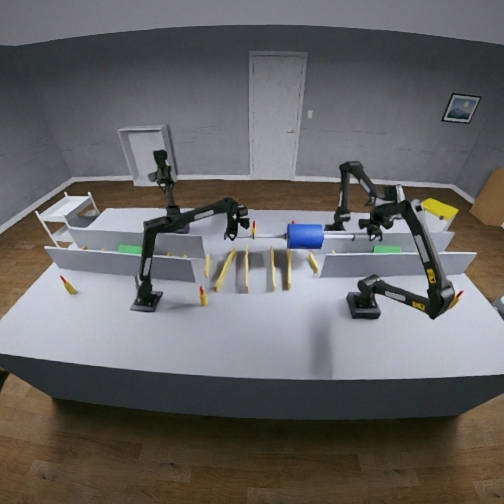

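Call:
{"op": "execute_actions", "data": {
  "actions": [
    {"arm1":{"joints":{"joint1_rad":1.1,"joint2_rad":0.4,"joint4_rad":-1.6}},"arm3":{"joints":{"joint1_rad":-0.83,"joint2_rad":1.595,"joint3_rad":1.615,"joint4_rad":-1.50,"joint6_rad":0.69}},"arm2":{"joints":{"joint1_rad":-0.046,"joint2_rad":1.285,"joint3_rad":1.17,"joint4_rad":-1.34,"joint6_rad":1.51}}}
  ],
  "cameras": []
}}

Call:
{"op": "execute_actions", "data": {
  "actions": [
    {"arm3":{"joints":{"joint1_rad":-0.675,"joint2_rad":1.345,"joint3_rad":1.322,"joint4_rad":-1.465,"joint6_rad":0.845}},"arm2":{"joints":{"joint1_rad":-0.342,"joint2_rad":1.395,"joint3_rad":1.288,"joint4_rad":-1.335,"joint6_rad":1.21}}}
  ],
  "cameras": []
}}

Scene clock: 62.10 s.
Motor temperatures (°C, as the motors report them): arm1=[24 25 35 22 23 23] | arm2=[25 28 37 25 24 25] | arm3=[25 28 35 23 25 22] | arm4=[25 23 27 24 25 25]
arm1.joint_positions: joint1_rad=+1.091 joint2_rad=+0.390 joint3_rad=+1.227 joint4_rad=-1.590 joint5_rad=-0.002 joint6_rad=+2.002 gripper_m=+0.085
arm1.joint_status: all done
arm1.hand: x=-0.5176 y=+0.2907 z=+1.2601 quat_wxyz=(-0.288, -0.869, -0.299, -0.269) (m; scene frame)
arm2.joint_positions: joint1_rad=-0.051 joint2_rad=+1.302 joint3_rad=+1.077 joint4_rad=-1.334 joint5_rad=+0.012 joint6_rad=+1.502 gripper_m=+0.023
arm2.joint_status: joint3_rad time_out (moved +0.027 of +0.121); the others done
arm2.on_its_own: joint3_rad reads +1.077 and still pushes toward +1.170 since a time_out
arm2.hand: x=-0.6145 y=+0.0118 z=+1.0036 quat_wxyz=(-0.005, +0.003, -1.000, -0.003) (m; scene frame)
arm3.joint_positions: joint1_rad=-0.828 joint2_rad=+1.653 joint3_rad=+1.588 joint4_rad=-1.518 joint5_rad=-0.003 joint6_rad=+0.689 gripper_m=+0.023
arm3.joint_status: all done
arm3.hand: x=+0.2609 y=+0.0278 z=+0.9966 quat_wxyz=(+0.002, -1.000, -0.007, -0.003) (m; scene frame)
arm4.joint_positions: joint1_rad=+0.406 joint2_rad=+0.464 joint3_rad=+1.088 joint4_rad=-1.648 joint5_rad=+0.003 joint6_rad=+1.941 gripper_m=+0.095
arm4.joint_status: not commanded
arm4.hand: x=+0.5879 y=-0.2081 z=+1.1994 quat_wxyz=(+0.102, +0.003, -0.963, -0.250) (m; scene frame)
pictures: none
No camera images: the call's "cameras" was empty. Leave "cameras" out to get every camera's image.

not run: a stop came earlier in this reply.

Call:
{"op": "execute_actions", "data": {
  "actions": [
    {"arm3":{"joints":{"joint1_rad":-0.675,"joint2_rad":1.34,"joint3_rad":1.322,"joint4_rad":-1.46,"joint6_rad":0.845}},"arm2":{"joints":{"joint1_rad":-0.342,"joint2_rad":1.395,"joint3_rad":1.288,"joint4_rad":-1.335,"joint6_rad":1.21}}}
  ],
  "cameras": []
}}

Call:
{"op": "execute_actions", "data": {
  "actions": [
    {"arm3":{"joints":{"joint1_rad":-0.423,"joint2_rad":1.135,"joint3_rad":1.136,"joint4_rad":-1.505,"joint6_rad":1.10}},"arm2":{"joints":{"joint1_rad":-0.571,"joint2_rad":1.56,"joint3_rad":1.49,"joint4_rad":-1.365,"joint6_rad":0.98}}}
  ],
  "cameras": []
}}

Scene clock: 65.37 s.
Motor temperatures (°C, as the motors report them): arm1=[24 24 34 22 23 23] | arm2=[25 28 37 25 24 25] | arm3=[25 28 35 23 25 23] | arm4=[25 23 27 24 25 25]
arm1.joint_positions: joint1_rad=+1.091 joint2_rad=+0.390 joint3_rad=+1.227 joint4_rad=-1.590 joint5_rad=-0.002 joint6_rad=+2.002 gripper_m=+0.085
arm1.joint_status: not commanded
arm1.hand: x=-0.5176 y=+0.2907 z=+1.2601 quat_wxyz=(-0.288, -0.869, -0.299, -0.269) (m; scene frame)
arm2.joint_positions: joint1_rad=-0.353 joint2_rad=+1.429 joint3_rad=+1.197 joint4_rad=-1.335 joint5_rad=+0.017 joint6_rad=+1.203 gripper_m=+0.023
arm2.joint_status: joint3_rad time_out (moved +0.120 of +0.211); the others done
arm2.on_its_own: joint3_rad reads +1.197 and still pushes toward +1.288 since a time_out
arm2.hand: x=-0.4911 y=+0.0310 z=+1.0023 quat_wxyz=(-0.008, +0.002, -1.000, +0.003) (m; scene frame)
arm3.joint_positions: joint1_rad=-0.669 joint2_rad=+1.386 joint3_rad=+1.291 joint4_rad=-1.474 joint5_rad=-0.013 joint6_rad=+0.849 gripper_m=+0.023
arm3.joint_status: all done
arm3.hand: x=+0.3826 y=+0.0459 z=+0.9973 quat_wxyz=(-0.005, -1.000, -0.007, -0.001) (m; scene frame)
arm4.joint_positions: joint1_rad=+0.406 joint2_rad=+0.464 joint3_rad=+1.088 joint4_rad=-1.648 joint5_rad=+0.003 joint6_rad=+1.941 gripper_m=+0.095
arm4.joint_status: not commanded
arm4.hand: x=+0.5879 y=-0.2081 z=+1.1994 quat_wxyz=(+0.102, +0.003, -0.963, -0.250) (m; scene frame)
pictures: none
No camera images: the call's "cameras" was empty. Leave "cameras" out to get every camera's image.

not run: a stop came earlier in this reply.

Call:
{"op": "execute_actions", "data": {
  "actions": [
    {"arm3":{"joints":{"joint1_rad":-0.43,"joint2_rad":1.135,"joint3_rad":1.136,"joint4_rad":-1.505,"joint6_rad":1.10}},"arm2":{"joints":{"joint1_rad":-0.571,"joint2_rad":1.56,"joint3_rad":1.49,"joint4_rad":-1.365,"joint6_rad":0.98}}}
  ],
  "cameras": ["arm3_cam_wrist"]
}}

Scene clock: 68.33 s.
Motor temperatures (°C, as the motors report them): arm1=[24 24 34 22 23 23] | arm2=[25 28 38 25 24 25] | arm3=[25 28 35 23 26 23] | arm4=[25 23 27 24 25 25]
arm1.joint_positions: joint1_rad=+1.091 joint2_rad=+0.390 joint3_rad=+1.227 joint4_rad=-1.590 joint5_rad=-0.002 joint6_rad=+2.002 gripper_m=+0.085
arm1.joint_status: not commanded
arm1.hand: x=-0.5176 y=+0.2907 z=+1.2601 quat_wxyz=(-0.288, -0.869, -0.299, -0.269) (m; scene frame)
arm2.joint_positions: joint1_rad=-0.582 joint2_rad=+1.598 joint3_rad=+1.396 joint4_rad=-1.355 joint5_rad=+0.017 joint6_rad=+0.965 gripper_m=+0.023
arm2.joint_status: joint3_rad time_out (moved +0.199 of +0.293); the others done
arm2.on_its_own: joint3_rad reads +1.396 and still pushes toward +1.490 since a time_out
arm2.hand: x=-0.3697 y=+0.0449 z=+1.0053 quat_wxyz=(-0.010, +0.006, -1.000, +0.001) (m; scene frame)
arm3.joint_positions: joint1_rad=-0.422 joint2_rad=+1.167 joint3_rad=+1.106 joint4_rad=-1.513 joint5_rad=-0.016 joint6_rad=+1.091 gripper_m=+0.023
arm3.joint_status: all done
arm3.hand: x=+0.5030 y=+0.0665 z=+0.9999 quat_wxyz=(-0.003, -1.000, -0.009, -0.005) (m; scene frame)
arm4.joint_positions: joint1_rad=+0.406 joint2_rad=+0.464 joint3_rad=+1.088 joint4_rad=-1.648 joint5_rad=+0.003 joint6_rad=+1.941 gripper_m=+0.095
arm4.joint_status: not commanded
arm4.hand: x=+0.5879 y=-0.2081 z=+1.1994 quat_wxyz=(+0.102, +0.003, -0.963, -0.250) (m; scene frame)
pictures: arm3_cam_wrist
camera_calibration (this result's frames):
arm3_cam_wrist: T_world_to_cam=[[-0.0052979, 0.999969, 0.00578881, -0.0721452], [0.803264, 0.000807685, 0.595623, -0.999097], [0.5956, 0.00780549, -0.803243, 0.624829], [0, 0, 0, 1]] pos_world=[0.430008, 0.0680729, 1.09739]
Images, in order (width x height): arm3_cam_wrist 504x504.

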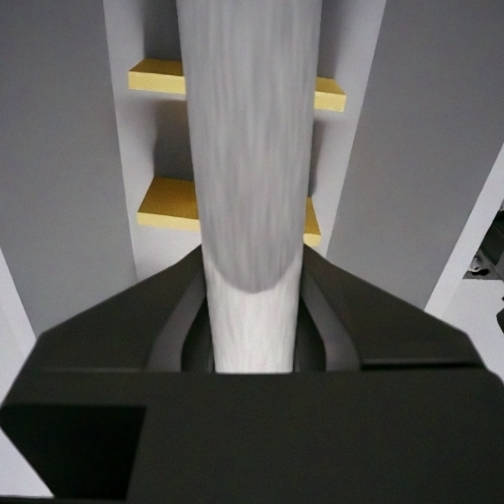

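Call:
{"op": "execute_actions", "data": {
  "actions": [
    {"arm3":{"joints":{"joint1_rad":-0.06,"joint2_rad":1.06,"joint3_rad":1.07,"joint4_rad":-1.51,"joint6_rad":1.47}},"arm2":{"joints":{"joint1_rad":-0.75,"joint2_rad":1.755,"joint3_rad":1.755,"joint4_rad":-1.43,"joint6_rad":0.80}}}
  ],
  "cameras": []
}}

Scene clock: 71.33 s.
Motor temperatures (°C, as the motors report them): arm1=[24 24 34 22 23 23] | arm2=[25 29 39 25 24 25] | arm3=[25 28 35 23 26 23] | arm4=[25 23 27 24 25 25]
arm1.joint_positions: joint1_rad=+1.091 joint2_rad=+0.390 joint3_rad=+1.227 joint4_rad=-1.590 joint5_rad=-0.002 joint6_rad=+2.002 gripper_m=+0.085
arm1.joint_status: not commanded
arm1.hand: x=-0.5176 y=+0.2907 z=+1.2601 quat_wxyz=(-0.288, -0.869, -0.299, -0.269) (m; scene frame)
arm2.joint_positions: joint1_rad=-0.752 joint2_rad=+1.789 joint3_rad=+1.656 joint4_rad=-1.426 joint5_rad=+0.011 joint6_rad=+0.802 gripper_m=+0.023
arm2.joint_status: joint3_rad time_out (moved +0.260 of +0.359); the others done
arm2.on_its_own: joint3_rad reads +1.656 and still pushes toward +1.755 since a time_out
arm2.hand: x=-0.2563 y=+0.0475 z=+1.0094 quat_wxyz=(-0.007, +0.002, -1.000, +0.002) (m; scene frame)
arm3.joint_positions: joint1_rad=-0.059 joint2_rad=+1.098 joint3_rad=+1.039 joint4_rad=-1.515 joint5_rad=-0.017 joint6_rad=+1.462 gripper_m=+0.023
arm3.joint_status: all done
arm3.hand: x=+0.6155 y=+0.0613 z=+0.9933 quat_wxyz=(+0.000, -1.000, -0.006, -0.006) (m; scene frame)
arm4.joint_positions: joint1_rad=+0.406 joint2_rad=+0.464 joint3_rad=+1.088 joint4_rad=-1.648 joint5_rad=+0.003 joint6_rad=+1.941 gripper_m=+0.095
arm4.joint_status: not commanded
arm4.hand: x=+0.5879 y=-0.2081 z=+1.1994 quat_wxyz=(+0.102, +0.003, -0.963, -0.250) (m; scene frame)
pictures: none
No camera images: the call's "cameras" was empty. Leave "cameras" out to get every camera's image.

Call:
{"op": "execute_actions", "data": {
  "actions": [
    {"arm3":{"joints":{"joint1_rad":0.333,"joint2_rad":1.10,"joint3_rad":1.15,"joint4_rad":-1.51,"joint6_rad":1.86}},"arm2":{"joints":{"joint1_rad":-0.88,"joint2_rad":2.0,"joint3_rad":2.135,"joint4_rad":-1.555,"joint6_rad":0.67}},"arm4":{"joints":{"joint1_rad":0.445,"joint3_rad":1.535,"joint4_rad":-1.575,"joint6_rad":1.99,"joint2_rad":0.7,"gripper_m":0.085}}}
  ],
  "cameras": []
}}

Scene clock: 74.67 s.
Motor temperatures (°C, as the motors report them): arm1=[24 24 33 22 23 23] | arm2=[25 29 39 25 24 25] | arm3=[25 27 36 23 26 23] | arm4=[25 23 27 24 25 25]
arm1.joint_positions: joint1_rad=+1.091 joint2_rad=+0.390 joint3_rad=+1.227 joint4_rad=-1.590 joint5_rad=-0.002 joint6_rad=+2.002 gripper_m=+0.085
arm1.joint_status: not commanded
arm1.hand: x=-0.5176 y=+0.2907 z=+1.2601 quat_wxyz=(-0.288, -0.869, -0.299, -0.269) (m; scene frame)
arm2.joint_positions: joint1_rad=-0.876 joint2_rad=+2.037 joint3_rad=+2.034 joint4_rad=-1.547 joint5_rad=+0.005 joint6_rad=+0.673 gripper_m=+0.023
arm2.joint_status: joint3_rad time_out (moved +0.378 of +0.479); the others done
arm2.on_its_own: joint3_rad reads +2.034 and still pushes toward +2.135 since a time_out
arm2.hand: x=-0.1426 y=+0.0536 z=+1.0113 quat_wxyz=(-0.009, +0.005, -1.000, -0.002) (m; scene frame)
arm3.joint_positions: joint1_rad=+0.333 joint2_rad=+1.115 joint3_rad=+1.041 joint4_rad=-1.515 joint5_rad=-0.021 joint6_rad=+1.849 gripper_m=+0.023
arm3.joint_status: joint3_rad time_out (moved +0.001 of +0.111); the others done
arm3.on_its_own: joint3_rad reads +1.041 and still pushes toward +1.150 since a time_out
arm3.hand: x=+0.7290 y=+0.0715 z=+0.9886 quat_wxyz=(+0.011, -1.000, -0.008, -0.004) (m; scene frame)
arm4.joint_positions: joint1_rad=+0.438 joint2_rad=+0.696 joint3_rad=+1.494 joint4_rad=-1.588 joint5_rad=+0.003 joint6_rad=+1.981 gripper_m=+0.085
arm4.joint_status: all done
arm4.hand: x=+0.5595 y=-0.1519 z=+1.3500 quat_wxyz=(+0.155, -0.002, -0.924, -0.348) (m; scene frame)
pictures: none
No camera images: the call's "cameras" was empty. Leave "cameras" out to get every camera's image.

Call:
{"op": "execute_actions", "data": {
  "actions": [
    {"arm4":{"joints":{"joint2_rad":1.475}}}
  ],
  "cameras": ["arm4_cam_wrist"]
}}

Scene clock: 76.53 s.
Motor temperatures (°C, as the motors report them): arm1=[24 24 33 22 23 23] | arm2=[25 29 40 25 24 25] | arm3=[25 27 37 23 26 23] | arm4=[25 23 27 24 25 25]
arm1.joint_positions: joint1_rad=+1.091 joint2_rad=+0.390 joint3_rad=+1.227 joint4_rad=-1.590 joint5_rad=-0.002 joint6_rad=+2.002 gripper_m=+0.085
arm1.joint_status: not commanded
arm1.hand: x=-0.5176 y=+0.2907 z=+1.2601 quat_wxyz=(-0.288, -0.869, -0.299, -0.269) (m; scene frame)
arm2.joint_positions: joint1_rad=-0.876 joint2_rad=+2.037 joint3_rad=+2.034 joint4_rad=-1.547 joint5_rad=+0.005 joint6_rad=+0.673 gripper_m=+0.023
arm2.joint_status: not commanded
arm2.on_its_own: joint3_rad reads +2.034 and still pushes toward +2.135 since a time_out
arm2.hand: x=-0.1426 y=+0.0536 z=+1.0113 quat_wxyz=(-0.009, +0.005, -1.000, -0.002) (m; scene frame)
arm3.joint_positions: joint1_rad=+0.333 joint2_rad=+1.115 joint3_rad=+1.041 joint4_rad=-1.515 joint5_rad=-0.021 joint6_rad=+1.849 gripper_m=+0.023
arm3.joint_status: not commanded
arm3.on_its_own: joint3_rad reads +1.041 and still pushes toward +1.150 since a time_out
arm3.hand: x=+0.7290 y=+0.0715 z=+0.9886 quat_wxyz=(+0.011, -1.000, -0.008, -0.004) (m; scene frame)
arm4.joint_positions: joint1_rad=+0.438 joint2_rad=+1.497 joint3_rad=+1.509 joint4_rad=-1.582 joint5_rad=+0.003 joint6_rad=+1.982 gripper_m=+0.085
arm4.joint_status: all done
arm4.hand: x=+0.4655 y=+0.0579 z=+1.0978 quat_wxyz=(+0.003, +0.000, -1.000, +0.000) (m; scene frame)
pictures: arm4_cam_wrist
camera_calibration (this result's frames):
arm4_cam_wrist: T_world_to_cam=[[-0.0073954, -0.999964, 0.00423327, 0.0615435], [-0.81235, 0.00847641, 0.583108, -0.255053], [-0.583123, 0.000873424, -0.812383, 1.28608], [0, 0, 0, 1]] pos_world=[0.543207, 0.0625799, 1.19325]
Images, in order (width x height): arm4_cam_wrist 504x504.

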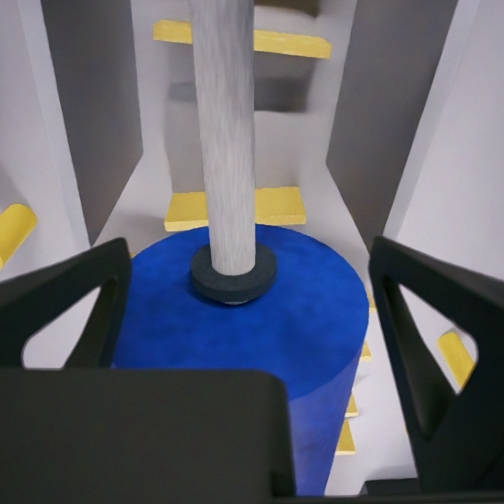

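Call:
{"op": "execute_actions", "data": {
  "actions": [
    {"arm4":{"joints":{"joint2_rad":1.543,"joint3_rad":1.345,"joint4_rad":-1.347}}}
  ],
  "cameras": ["arm4_cam_wrist"]
}}

Scene clock: 78.27 s.
Motor temperatures (°C, as the motors report them): arm1=[24 24 33 22 23 23] | arm2=[25 29 40 25 24 25] | arm3=[25 27 37 23 26 23] | arm4=[25 23 27 24 25 25]
arm1.joint_positions: joint1_rad=+1.091 joint2_rad=+0.390 joint3_rad=+1.227 joint4_rad=-1.590 joint5_rad=-0.002 joint6_rad=+2.002 gripper_m=+0.085
arm1.joint_status: not commanded
arm1.hand: x=-0.5176 y=+0.2907 z=+1.2601 quat_wxyz=(-0.288, -0.869, -0.299, -0.269) (m; scene frame)
arm2.joint_positions: joint1_rad=-0.876 joint2_rad=+2.037 joint3_rad=+2.034 joint4_rad=-1.547 joint5_rad=+0.005 joint6_rad=+0.673 gripper_m=+0.023
arm2.joint_status: not commanded
arm2.on_its_own: joint3_rad reads +2.034 and still pushes toward +2.135 since a time_out
arm2.hand: x=-0.1426 y=+0.0536 z=+1.0113 quat_wxyz=(-0.009, +0.005, -1.000, -0.002) (m; scene frame)
arm3.joint_positions: joint1_rad=+0.333 joint2_rad=+1.115 joint3_rad=+1.041 joint4_rad=-1.515 joint5_rad=-0.021 joint6_rad=+1.849 gripper_m=+0.023
arm3.joint_status: not commanded
arm3.on_its_own: joint3_rad reads +1.041 and still pushes toward +1.150 since a time_out
arm3.hand: x=+0.7290 y=+0.0715 z=+0.9886 quat_wxyz=(+0.011, -1.000, -0.008, -0.004) (m; scene frame)
arm4.joint_positions: joint1_rad=+0.438 joint2_rad=+1.555 joint3_rad=+1.333 joint4_rad=-1.361 joint5_rad=+0.003 joint6_rad=+1.982 gripper_m=+0.085
arm4.joint_status: all done
arm4.hand: x=+0.4609 y=+0.0665 z=+1.0064 quat_wxyz=(+0.001, +0.000, -1.000, +0.006) (m; scene frame)
pictures: arm4_cam_wrist
camera_calibration (this result's frames):
arm4_cam_wrist: T_world_to_cam=[[-0.00733667, -0.999855, 0.0153836, 0.0592408], [-0.815189, 0.0148901, 0.579003, -0.200577], [-0.579148, -0.00829261, -0.81518, 1.21072], [0, 0, 0, 1]] pos_world=[0.538114, 0.0722588, 1.10218]
Images, in order (width x height): arm4_cam_wrist 504x504.

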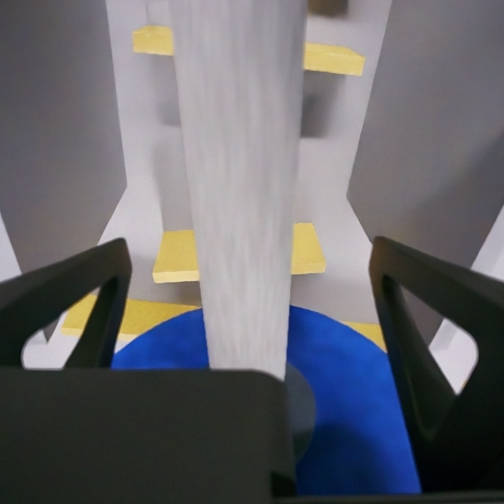

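Call:
{"op": "execute_actions", "data": {
  "actions": [
    {"arm4":{"joints":{"gripper_m":0,"joint6_rad":1.965}}}
  ],
  "cameras": []
}}

Call:
{"op": "execute_actions", "data": {
  "actions": [
    {"arm4":{"joints":{"joint2_rad":1.505,"joint3_rad":1.415}},"arm3":{"joints":{"joint2_rad":1.108,"joint3_rad":1.065}},"arm2":{"joints":{"joint3_rad":2.10}}}
  ],
  "cameras": []
}}

Call:
{"op": "execute_actions", "data": {
  "actions": [
    {"arm3":{"joints":{"gripper_m":0.09}}}
  ],
  "cameras": []
}}

Call:
{"op": "execute_actions", "data": {
  "actions": [
    {"arm3":{"joints":{"joint2_rad":0.42,"joint3_rad":1.3}}}
  ],
  "cameras": ["cam_high"]
}}

Scene clock: 80.07 s.
Motor temperatures (°C, as the motors report them): arm1=[24 24 33 22 23 23] | arm2=[25 30 40 25 24 25] | arm3=[25 27 38 23 26 23] | arm4=[25 23 27 24 25 25]
arm1.joint_positions: joint1_rad=+1.091 joint2_rad=+0.390 joint3_rad=+1.227 joint4_rad=-1.590 joint5_rad=-0.002 joint6_rad=+2.002 gripper_m=+0.085
arm1.joint_status: not commanded
arm1.hand: x=-0.5176 y=+0.2907 z=+1.2601 quat_wxyz=(-0.288, -0.869, -0.299, -0.269) (m; scene frame)
arm2.joint_positions: joint1_rad=-0.876 joint2_rad=+2.037 joint3_rad=+2.034 joint4_rad=-1.548 joint5_rad=+0.005 joint6_rad=+0.674 gripper_m=+0.023
arm2.joint_status: not commanded
arm2.on_its_own: joint3_rad reads +2.034 and still pushes toward +2.135 since a time_out
arm2.hand: x=-0.1427 y=+0.0535 z=+1.0113 quat_wxyz=(-0.008, +0.005, -1.000, -0.002) (m; scene frame)
arm3.joint_positions: joint1_rad=+0.333 joint2_rad=+1.115 joint3_rad=+1.042 joint4_rad=-1.514 joint5_rad=-0.019 joint6_rad=+1.850 gripper_m=+0.023
arm3.joint_status: not commanded
arm3.on_its_own: joint3_rad reads +1.042 and still pushes toward +1.150 since a time_out
arm3.hand: x=+0.7290 y=+0.0708 z=+0.9890 quat_wxyz=(+0.010, -1.000, -0.007, -0.004) (m; scene frame)
arm4.joint_positions: joint1_rad=+0.438 joint2_rad=+1.555 joint3_rad=+1.333 joint4_rad=-1.357 joint5_rad=+0.003 joint6_rad=+1.973 gripper_m=+0.023
arm4.joint_status: gripper_m off_target (ended at +0.023, target +0.000); the others done
arm4.hand: x=+0.4607 y=+0.0674 z=+1.0064 quat_wxyz=(+0.001, +0.005, -1.000, +0.004) (m; scene frame)
pictures: none
No camera images: the call's "cameras" was empty. Leave "cameras" out to get every camera's image.

Scene clock: 80.70 s.
Motor temperatures (°C, as the motors report them): arm1=[24 24 33 22 23 23] | arm2=[25 30 40 25 24 25] | arm3=[25 27 38 23 26 23] | arm4=[25 23 28 24 25 25]
arm1.joint_positions: joint1_rad=+1.091 joint2_rad=+0.390 joint3_rad=+1.227 joint4_rad=-1.590 joint5_rad=-0.002 joint6_rad=+2.002 gripper_m=+0.085
arm1.joint_status: not commanded
arm1.hand: x=-0.5176 y=+0.2907 z=+1.2601 quat_wxyz=(-0.288, -0.869, -0.299, -0.269) (m; scene frame)
arm2.joint_positions: joint1_rad=-0.876 joint2_rad=+2.037 joint3_rad=+2.034 joint4_rad=-1.548 joint5_rad=+0.005 joint6_rad=+0.674 gripper_m=+0.023
arm2.joint_status: all done
arm2.hand: x=-0.1427 y=+0.0535 z=+1.0113 quat_wxyz=(-0.008, +0.004, -1.000, -0.002) (m; scene frame)
arm3.joint_positions: joint1_rad=+0.333 joint2_rad=+1.117 joint3_rad=+1.042 joint4_rad=-1.514 joint5_rad=-0.019 joint6_rad=+1.850 gripper_m=+0.023
arm3.joint_status: all done
arm3.hand: x=+0.7290 y=+0.0707 z=+0.9885 quat_wxyz=(+0.011, -1.000, -0.007, -0.004) (m; scene frame)
arm4.joint_positions: joint1_rad=+0.438 joint2_rad=+1.553 joint3_rad=+1.333 joint4_rad=-1.357 joint5_rad=+0.003 joint6_rad=+1.973 gripper_m=+0.023
arm4.joint_status: all done
arm4.hand: x=+0.4607 y=+0.0673 z=+1.0072 quat_wxyz=(+0.001, +0.005, -1.000, +0.003) (m; scene frame)
pictures: none
No camera images: the call's "cameras" was empty. Leave "cameras" out to get every camera's image.

Scene clock: 81.40 s.
Motor temperatures (°C, as the motors report them): arm1=[24 24 33 22 23 23] | arm2=[25 30 40 25 24 25] | arm3=[25 27 38 23 26 23] | arm4=[25 23 28 24 25 25]
arm1.joint_positions: joint1_rad=+1.091 joint2_rad=+0.390 joint3_rad=+1.227 joint4_rad=-1.590 joint5_rad=-0.002 joint6_rad=+2.002 gripper_m=+0.085
arm1.joint_status: not commanded
arm1.hand: x=-0.5176 y=+0.2907 z=+1.2601 quat_wxyz=(-0.288, -0.869, -0.299, -0.269) (m; scene frame)
arm2.joint_positions: joint1_rad=-0.876 joint2_rad=+2.037 joint3_rad=+2.034 joint4_rad=-1.548 joint5_rad=+0.004 joint6_rad=+0.674 gripper_m=+0.023
arm2.joint_status: not commanded
arm2.hand: x=-0.1428 y=+0.0535 z=+1.0113 quat_wxyz=(-0.008, +0.004, -1.000, -0.002) (m; scene frame)
arm3.joint_positions: joint1_rad=+0.333 joint2_rad=+1.116 joint3_rad=+1.042 joint4_rad=-1.514 joint5_rad=-0.005 joint6_rad=+1.851 gripper_m=+0.090
arm3.joint_status: all done
arm3.hand: x=+0.7266 y=+0.0700 z=+0.9887 quat_wxyz=(+0.008, -1.000, -0.007, +0.003) (m; scene frame)
arm4.joint_positions: joint1_rad=+0.438 joint2_rad=+1.554 joint3_rad=+1.333 joint4_rad=-1.354 joint5_rad=+0.003 joint6_rad=+1.973 gripper_m=+0.023
arm4.joint_status: not commanded
arm4.hand: x=+0.4605 y=+0.0679 z=+1.0067 quat_wxyz=(+0.002, +0.005, -1.000, +0.003) (m; scene frame)
pictures: none
No camera images: the call's "cameras" was empty. Leave "cameras" out to get every camera's image.

Scene clock: 82.77 s.
Motor temperatures (°C, as the motors report them): arm1=[24 24 33 22 23 23] | arm2=[25 30 40 25 24 25] | arm3=[25 27 38 23 26 23] | arm4=[25 23 28 24 25 25]
arm1.joint_positions: joint1_rad=+1.091 joint2_rad=+0.390 joint3_rad=+1.227 joint4_rad=-1.590 joint5_rad=-0.002 joint6_rad=+2.002 gripper_m=+0.085
arm1.joint_status: not commanded
arm1.hand: x=-0.5176 y=+0.2907 z=+1.2601 quat_wxyz=(-0.288, -0.869, -0.299, -0.269) (m; scene frame)
arm2.joint_positions: joint1_rad=-0.876 joint2_rad=+2.037 joint3_rad=+2.034 joint4_rad=-1.548 joint5_rad=+0.004 joint6_rad=+0.674 gripper_m=+0.023
arm2.joint_status: not commanded
arm2.hand: x=-0.1428 y=+0.0535 z=+1.0113 quat_wxyz=(-0.008, +0.004, -1.000, -0.002) (m; scene frame)
arm3.joint_positions: joint1_rad=+0.333 joint2_rad=+0.404 joint3_rad=+1.281 joint4_rad=-1.513 joint5_rad=-0.005 joint6_rad=+1.851 gripper_m=+0.090
arm3.joint_status: all done
arm3.hand: x=+0.6844 y=+0.2146 z=+1.2514 quat_wxyz=(-0.432, -0.893, -0.009, -0.127) (m; scene frame)
arm4.joint_positions: joint1_rad=+0.438 joint2_rad=+1.554 joint3_rad=+1.333 joint4_rad=-1.354 joint5_rad=+0.003 joint6_rad=+1.973 gripper_m=+0.023
arm4.joint_status: not commanded
arm4.hand: x=+0.4605 y=+0.0679 z=+1.0067 quat_wxyz=(+0.002, +0.005, -1.000, +0.003) (m; scene frame)
pictures: cam_high
Images, in order (width x height): cam_high 504x504.

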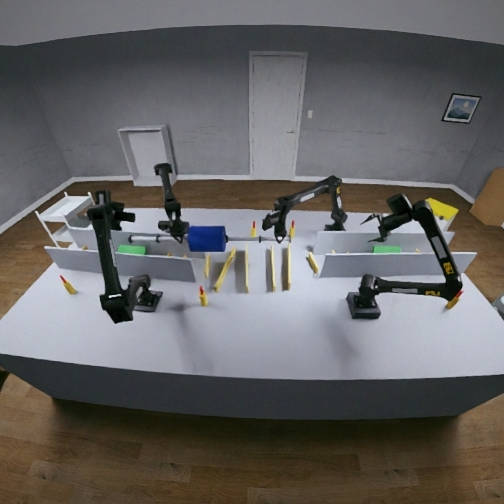

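Call:
{"op": "execute_actions", "data": {
  "actions": [
    {"arm3":{"joints":{"joint1_rad":-1.045,"joint3_rad":2.045,"joint4_rad":-1.65,"joint6_rad":0.47,"joint2_rad":0.6}}}
  ],
  "cameras": []
}}

Call:
{"op": "execute_actions", "data": {
  "actions": [
    {"arm3":{"joints":{"joint2_rad":1.745}}}
  ],
  "cameras": ["arm3_cam_wrist"]
}}

Scene clock: 87.17 s.
Motor temperatures (°C, as the motors report them): arm1=[24 24 33 22 23 23] | arm2=[25 30 40 25 24 25] | arm3=[25 26 36 23 26 23] | arm4=[25 23 29 24 25 25]
arm1.joint_positions: joint1_rad=+1.091 joint2_rad=+0.390 joint3_rad=+1.227 joint4_rad=-1.590 joint5_rad=-0.002 joint6_rad=+2.002 gripper_m=+0.085
arm1.joint_status: not commanded
arm1.hand: x=-0.5176 y=+0.2907 z=+1.2601 quat_wxyz=(-0.288, -0.869, -0.299, -0.269) (m; scene frame)
arm2.joint_positions: joint1_rad=-0.876 joint2_rad=+2.037 joint3_rad=+2.034 joint4_rad=-1.548 joint5_rad=+0.004 joint6_rad=+0.674 gripper_m=+0.023
arm2.joint_status: not commanded
arm2.hand: x=-0.1428 y=+0.0535 z=+1.0113 quat_wxyz=(-0.008, +0.004, -1.000, -0.002) (m; scene frame)
arm3.joint_positions: joint1_rad=-1.042 joint2_rad=+0.581 joint3_rad=+2.050 joint4_rad=-1.637 joint5_rad=-0.001 joint6_rad=+0.481 gripper_m=+0.090
arm3.joint_status: all done
arm3.hand: x=+0.6234 y=+0.3405 z=+1.4964 quat_wxyz=(-0.302, -0.762, -0.004, +0.573) (m; scene frame)
arm4.joint_positions: joint1_rad=+0.438 joint2_rad=+1.554 joint3_rad=+1.333 joint4_rad=-1.354 joint5_rad=+0.003 joint6_rad=+1.973 gripper_m=+0.023
arm4.joint_status: not commanded
arm4.hand: x=+0.4605 y=+0.0679 z=+1.0067 quat_wxyz=(+0.002, +0.005, -1.000, +0.003) (m; scene frame)
pictures: none
No camera images: the call's "cameras" was empty. Leave "cameras" out to get every camera's image.

Scene clock: 88.90 s.
Motor temperatures (°C, as the motors report them): arm1=[24 24 33 22 23 23] | arm2=[25 30 40 25 24 25] | arm3=[25 27 36 23 26 23] | arm4=[25 23 29 24 25 25]
arm1.joint_positions: joint1_rad=+1.091 joint2_rad=+0.390 joint3_rad=+1.227 joint4_rad=-1.590 joint5_rad=-0.002 joint6_rad=+2.002 gripper_m=+0.085
arm1.joint_status: not commanded
arm1.hand: x=-0.5176 y=+0.2907 z=+1.2601 quat_wxyz=(-0.288, -0.869, -0.299, -0.269) (m; scene frame)
arm2.joint_positions: joint1_rad=-0.876 joint2_rad=+2.037 joint3_rad=+2.034 joint4_rad=-1.548 joint5_rad=+0.004 joint6_rad=+0.674 gripper_m=+0.023
arm2.joint_status: not commanded
arm2.hand: x=-0.1428 y=+0.0535 z=+1.0113 quat_wxyz=(-0.008, +0.004, -1.000, -0.002) (m; scene frame)
arm3.joint_positions: joint1_rad=-1.042 joint2_rad=+1.773 joint3_rad=+2.021 joint4_rad=-1.639 joint5_rad=-0.001 joint6_rad=+0.480 gripper_m=+0.090
arm3.joint_status: all done
arm3.hand: x=+0.1311 y=+0.0785 z=+1.1055 quat_wxyz=(-0.043, -0.996, -0.005, +0.083) (m; scene frame)
arm4.joint_positions: joint1_rad=+0.438 joint2_rad=+1.554 joint3_rad=+1.333 joint4_rad=-1.354 joint5_rad=+0.003 joint6_rad=+1.973 gripper_m=+0.023
arm4.joint_status: not commanded
arm4.hand: x=+0.4605 y=+0.0679 z=+1.0067 quat_wxyz=(+0.002, +0.005, -1.000, +0.003) (m; scene frame)
pictures: arm3_cam_wrist
camera_calibration (this result's frames):
arm3_cam_wrist: T_world_to_cam=[[-0.00233543, 0.997106, -0.075989, 0.00355061], [0.894712, 0.0360233, 0.445189, -0.611716], [0.446638, -0.0669485, -0.892206, 1.05487], [0, 0, 0, 1]] pos_world=[0.0761703, 0.089118, 1.21376]
Images, in order (width x height): arm3_cam_wrist 504x504.

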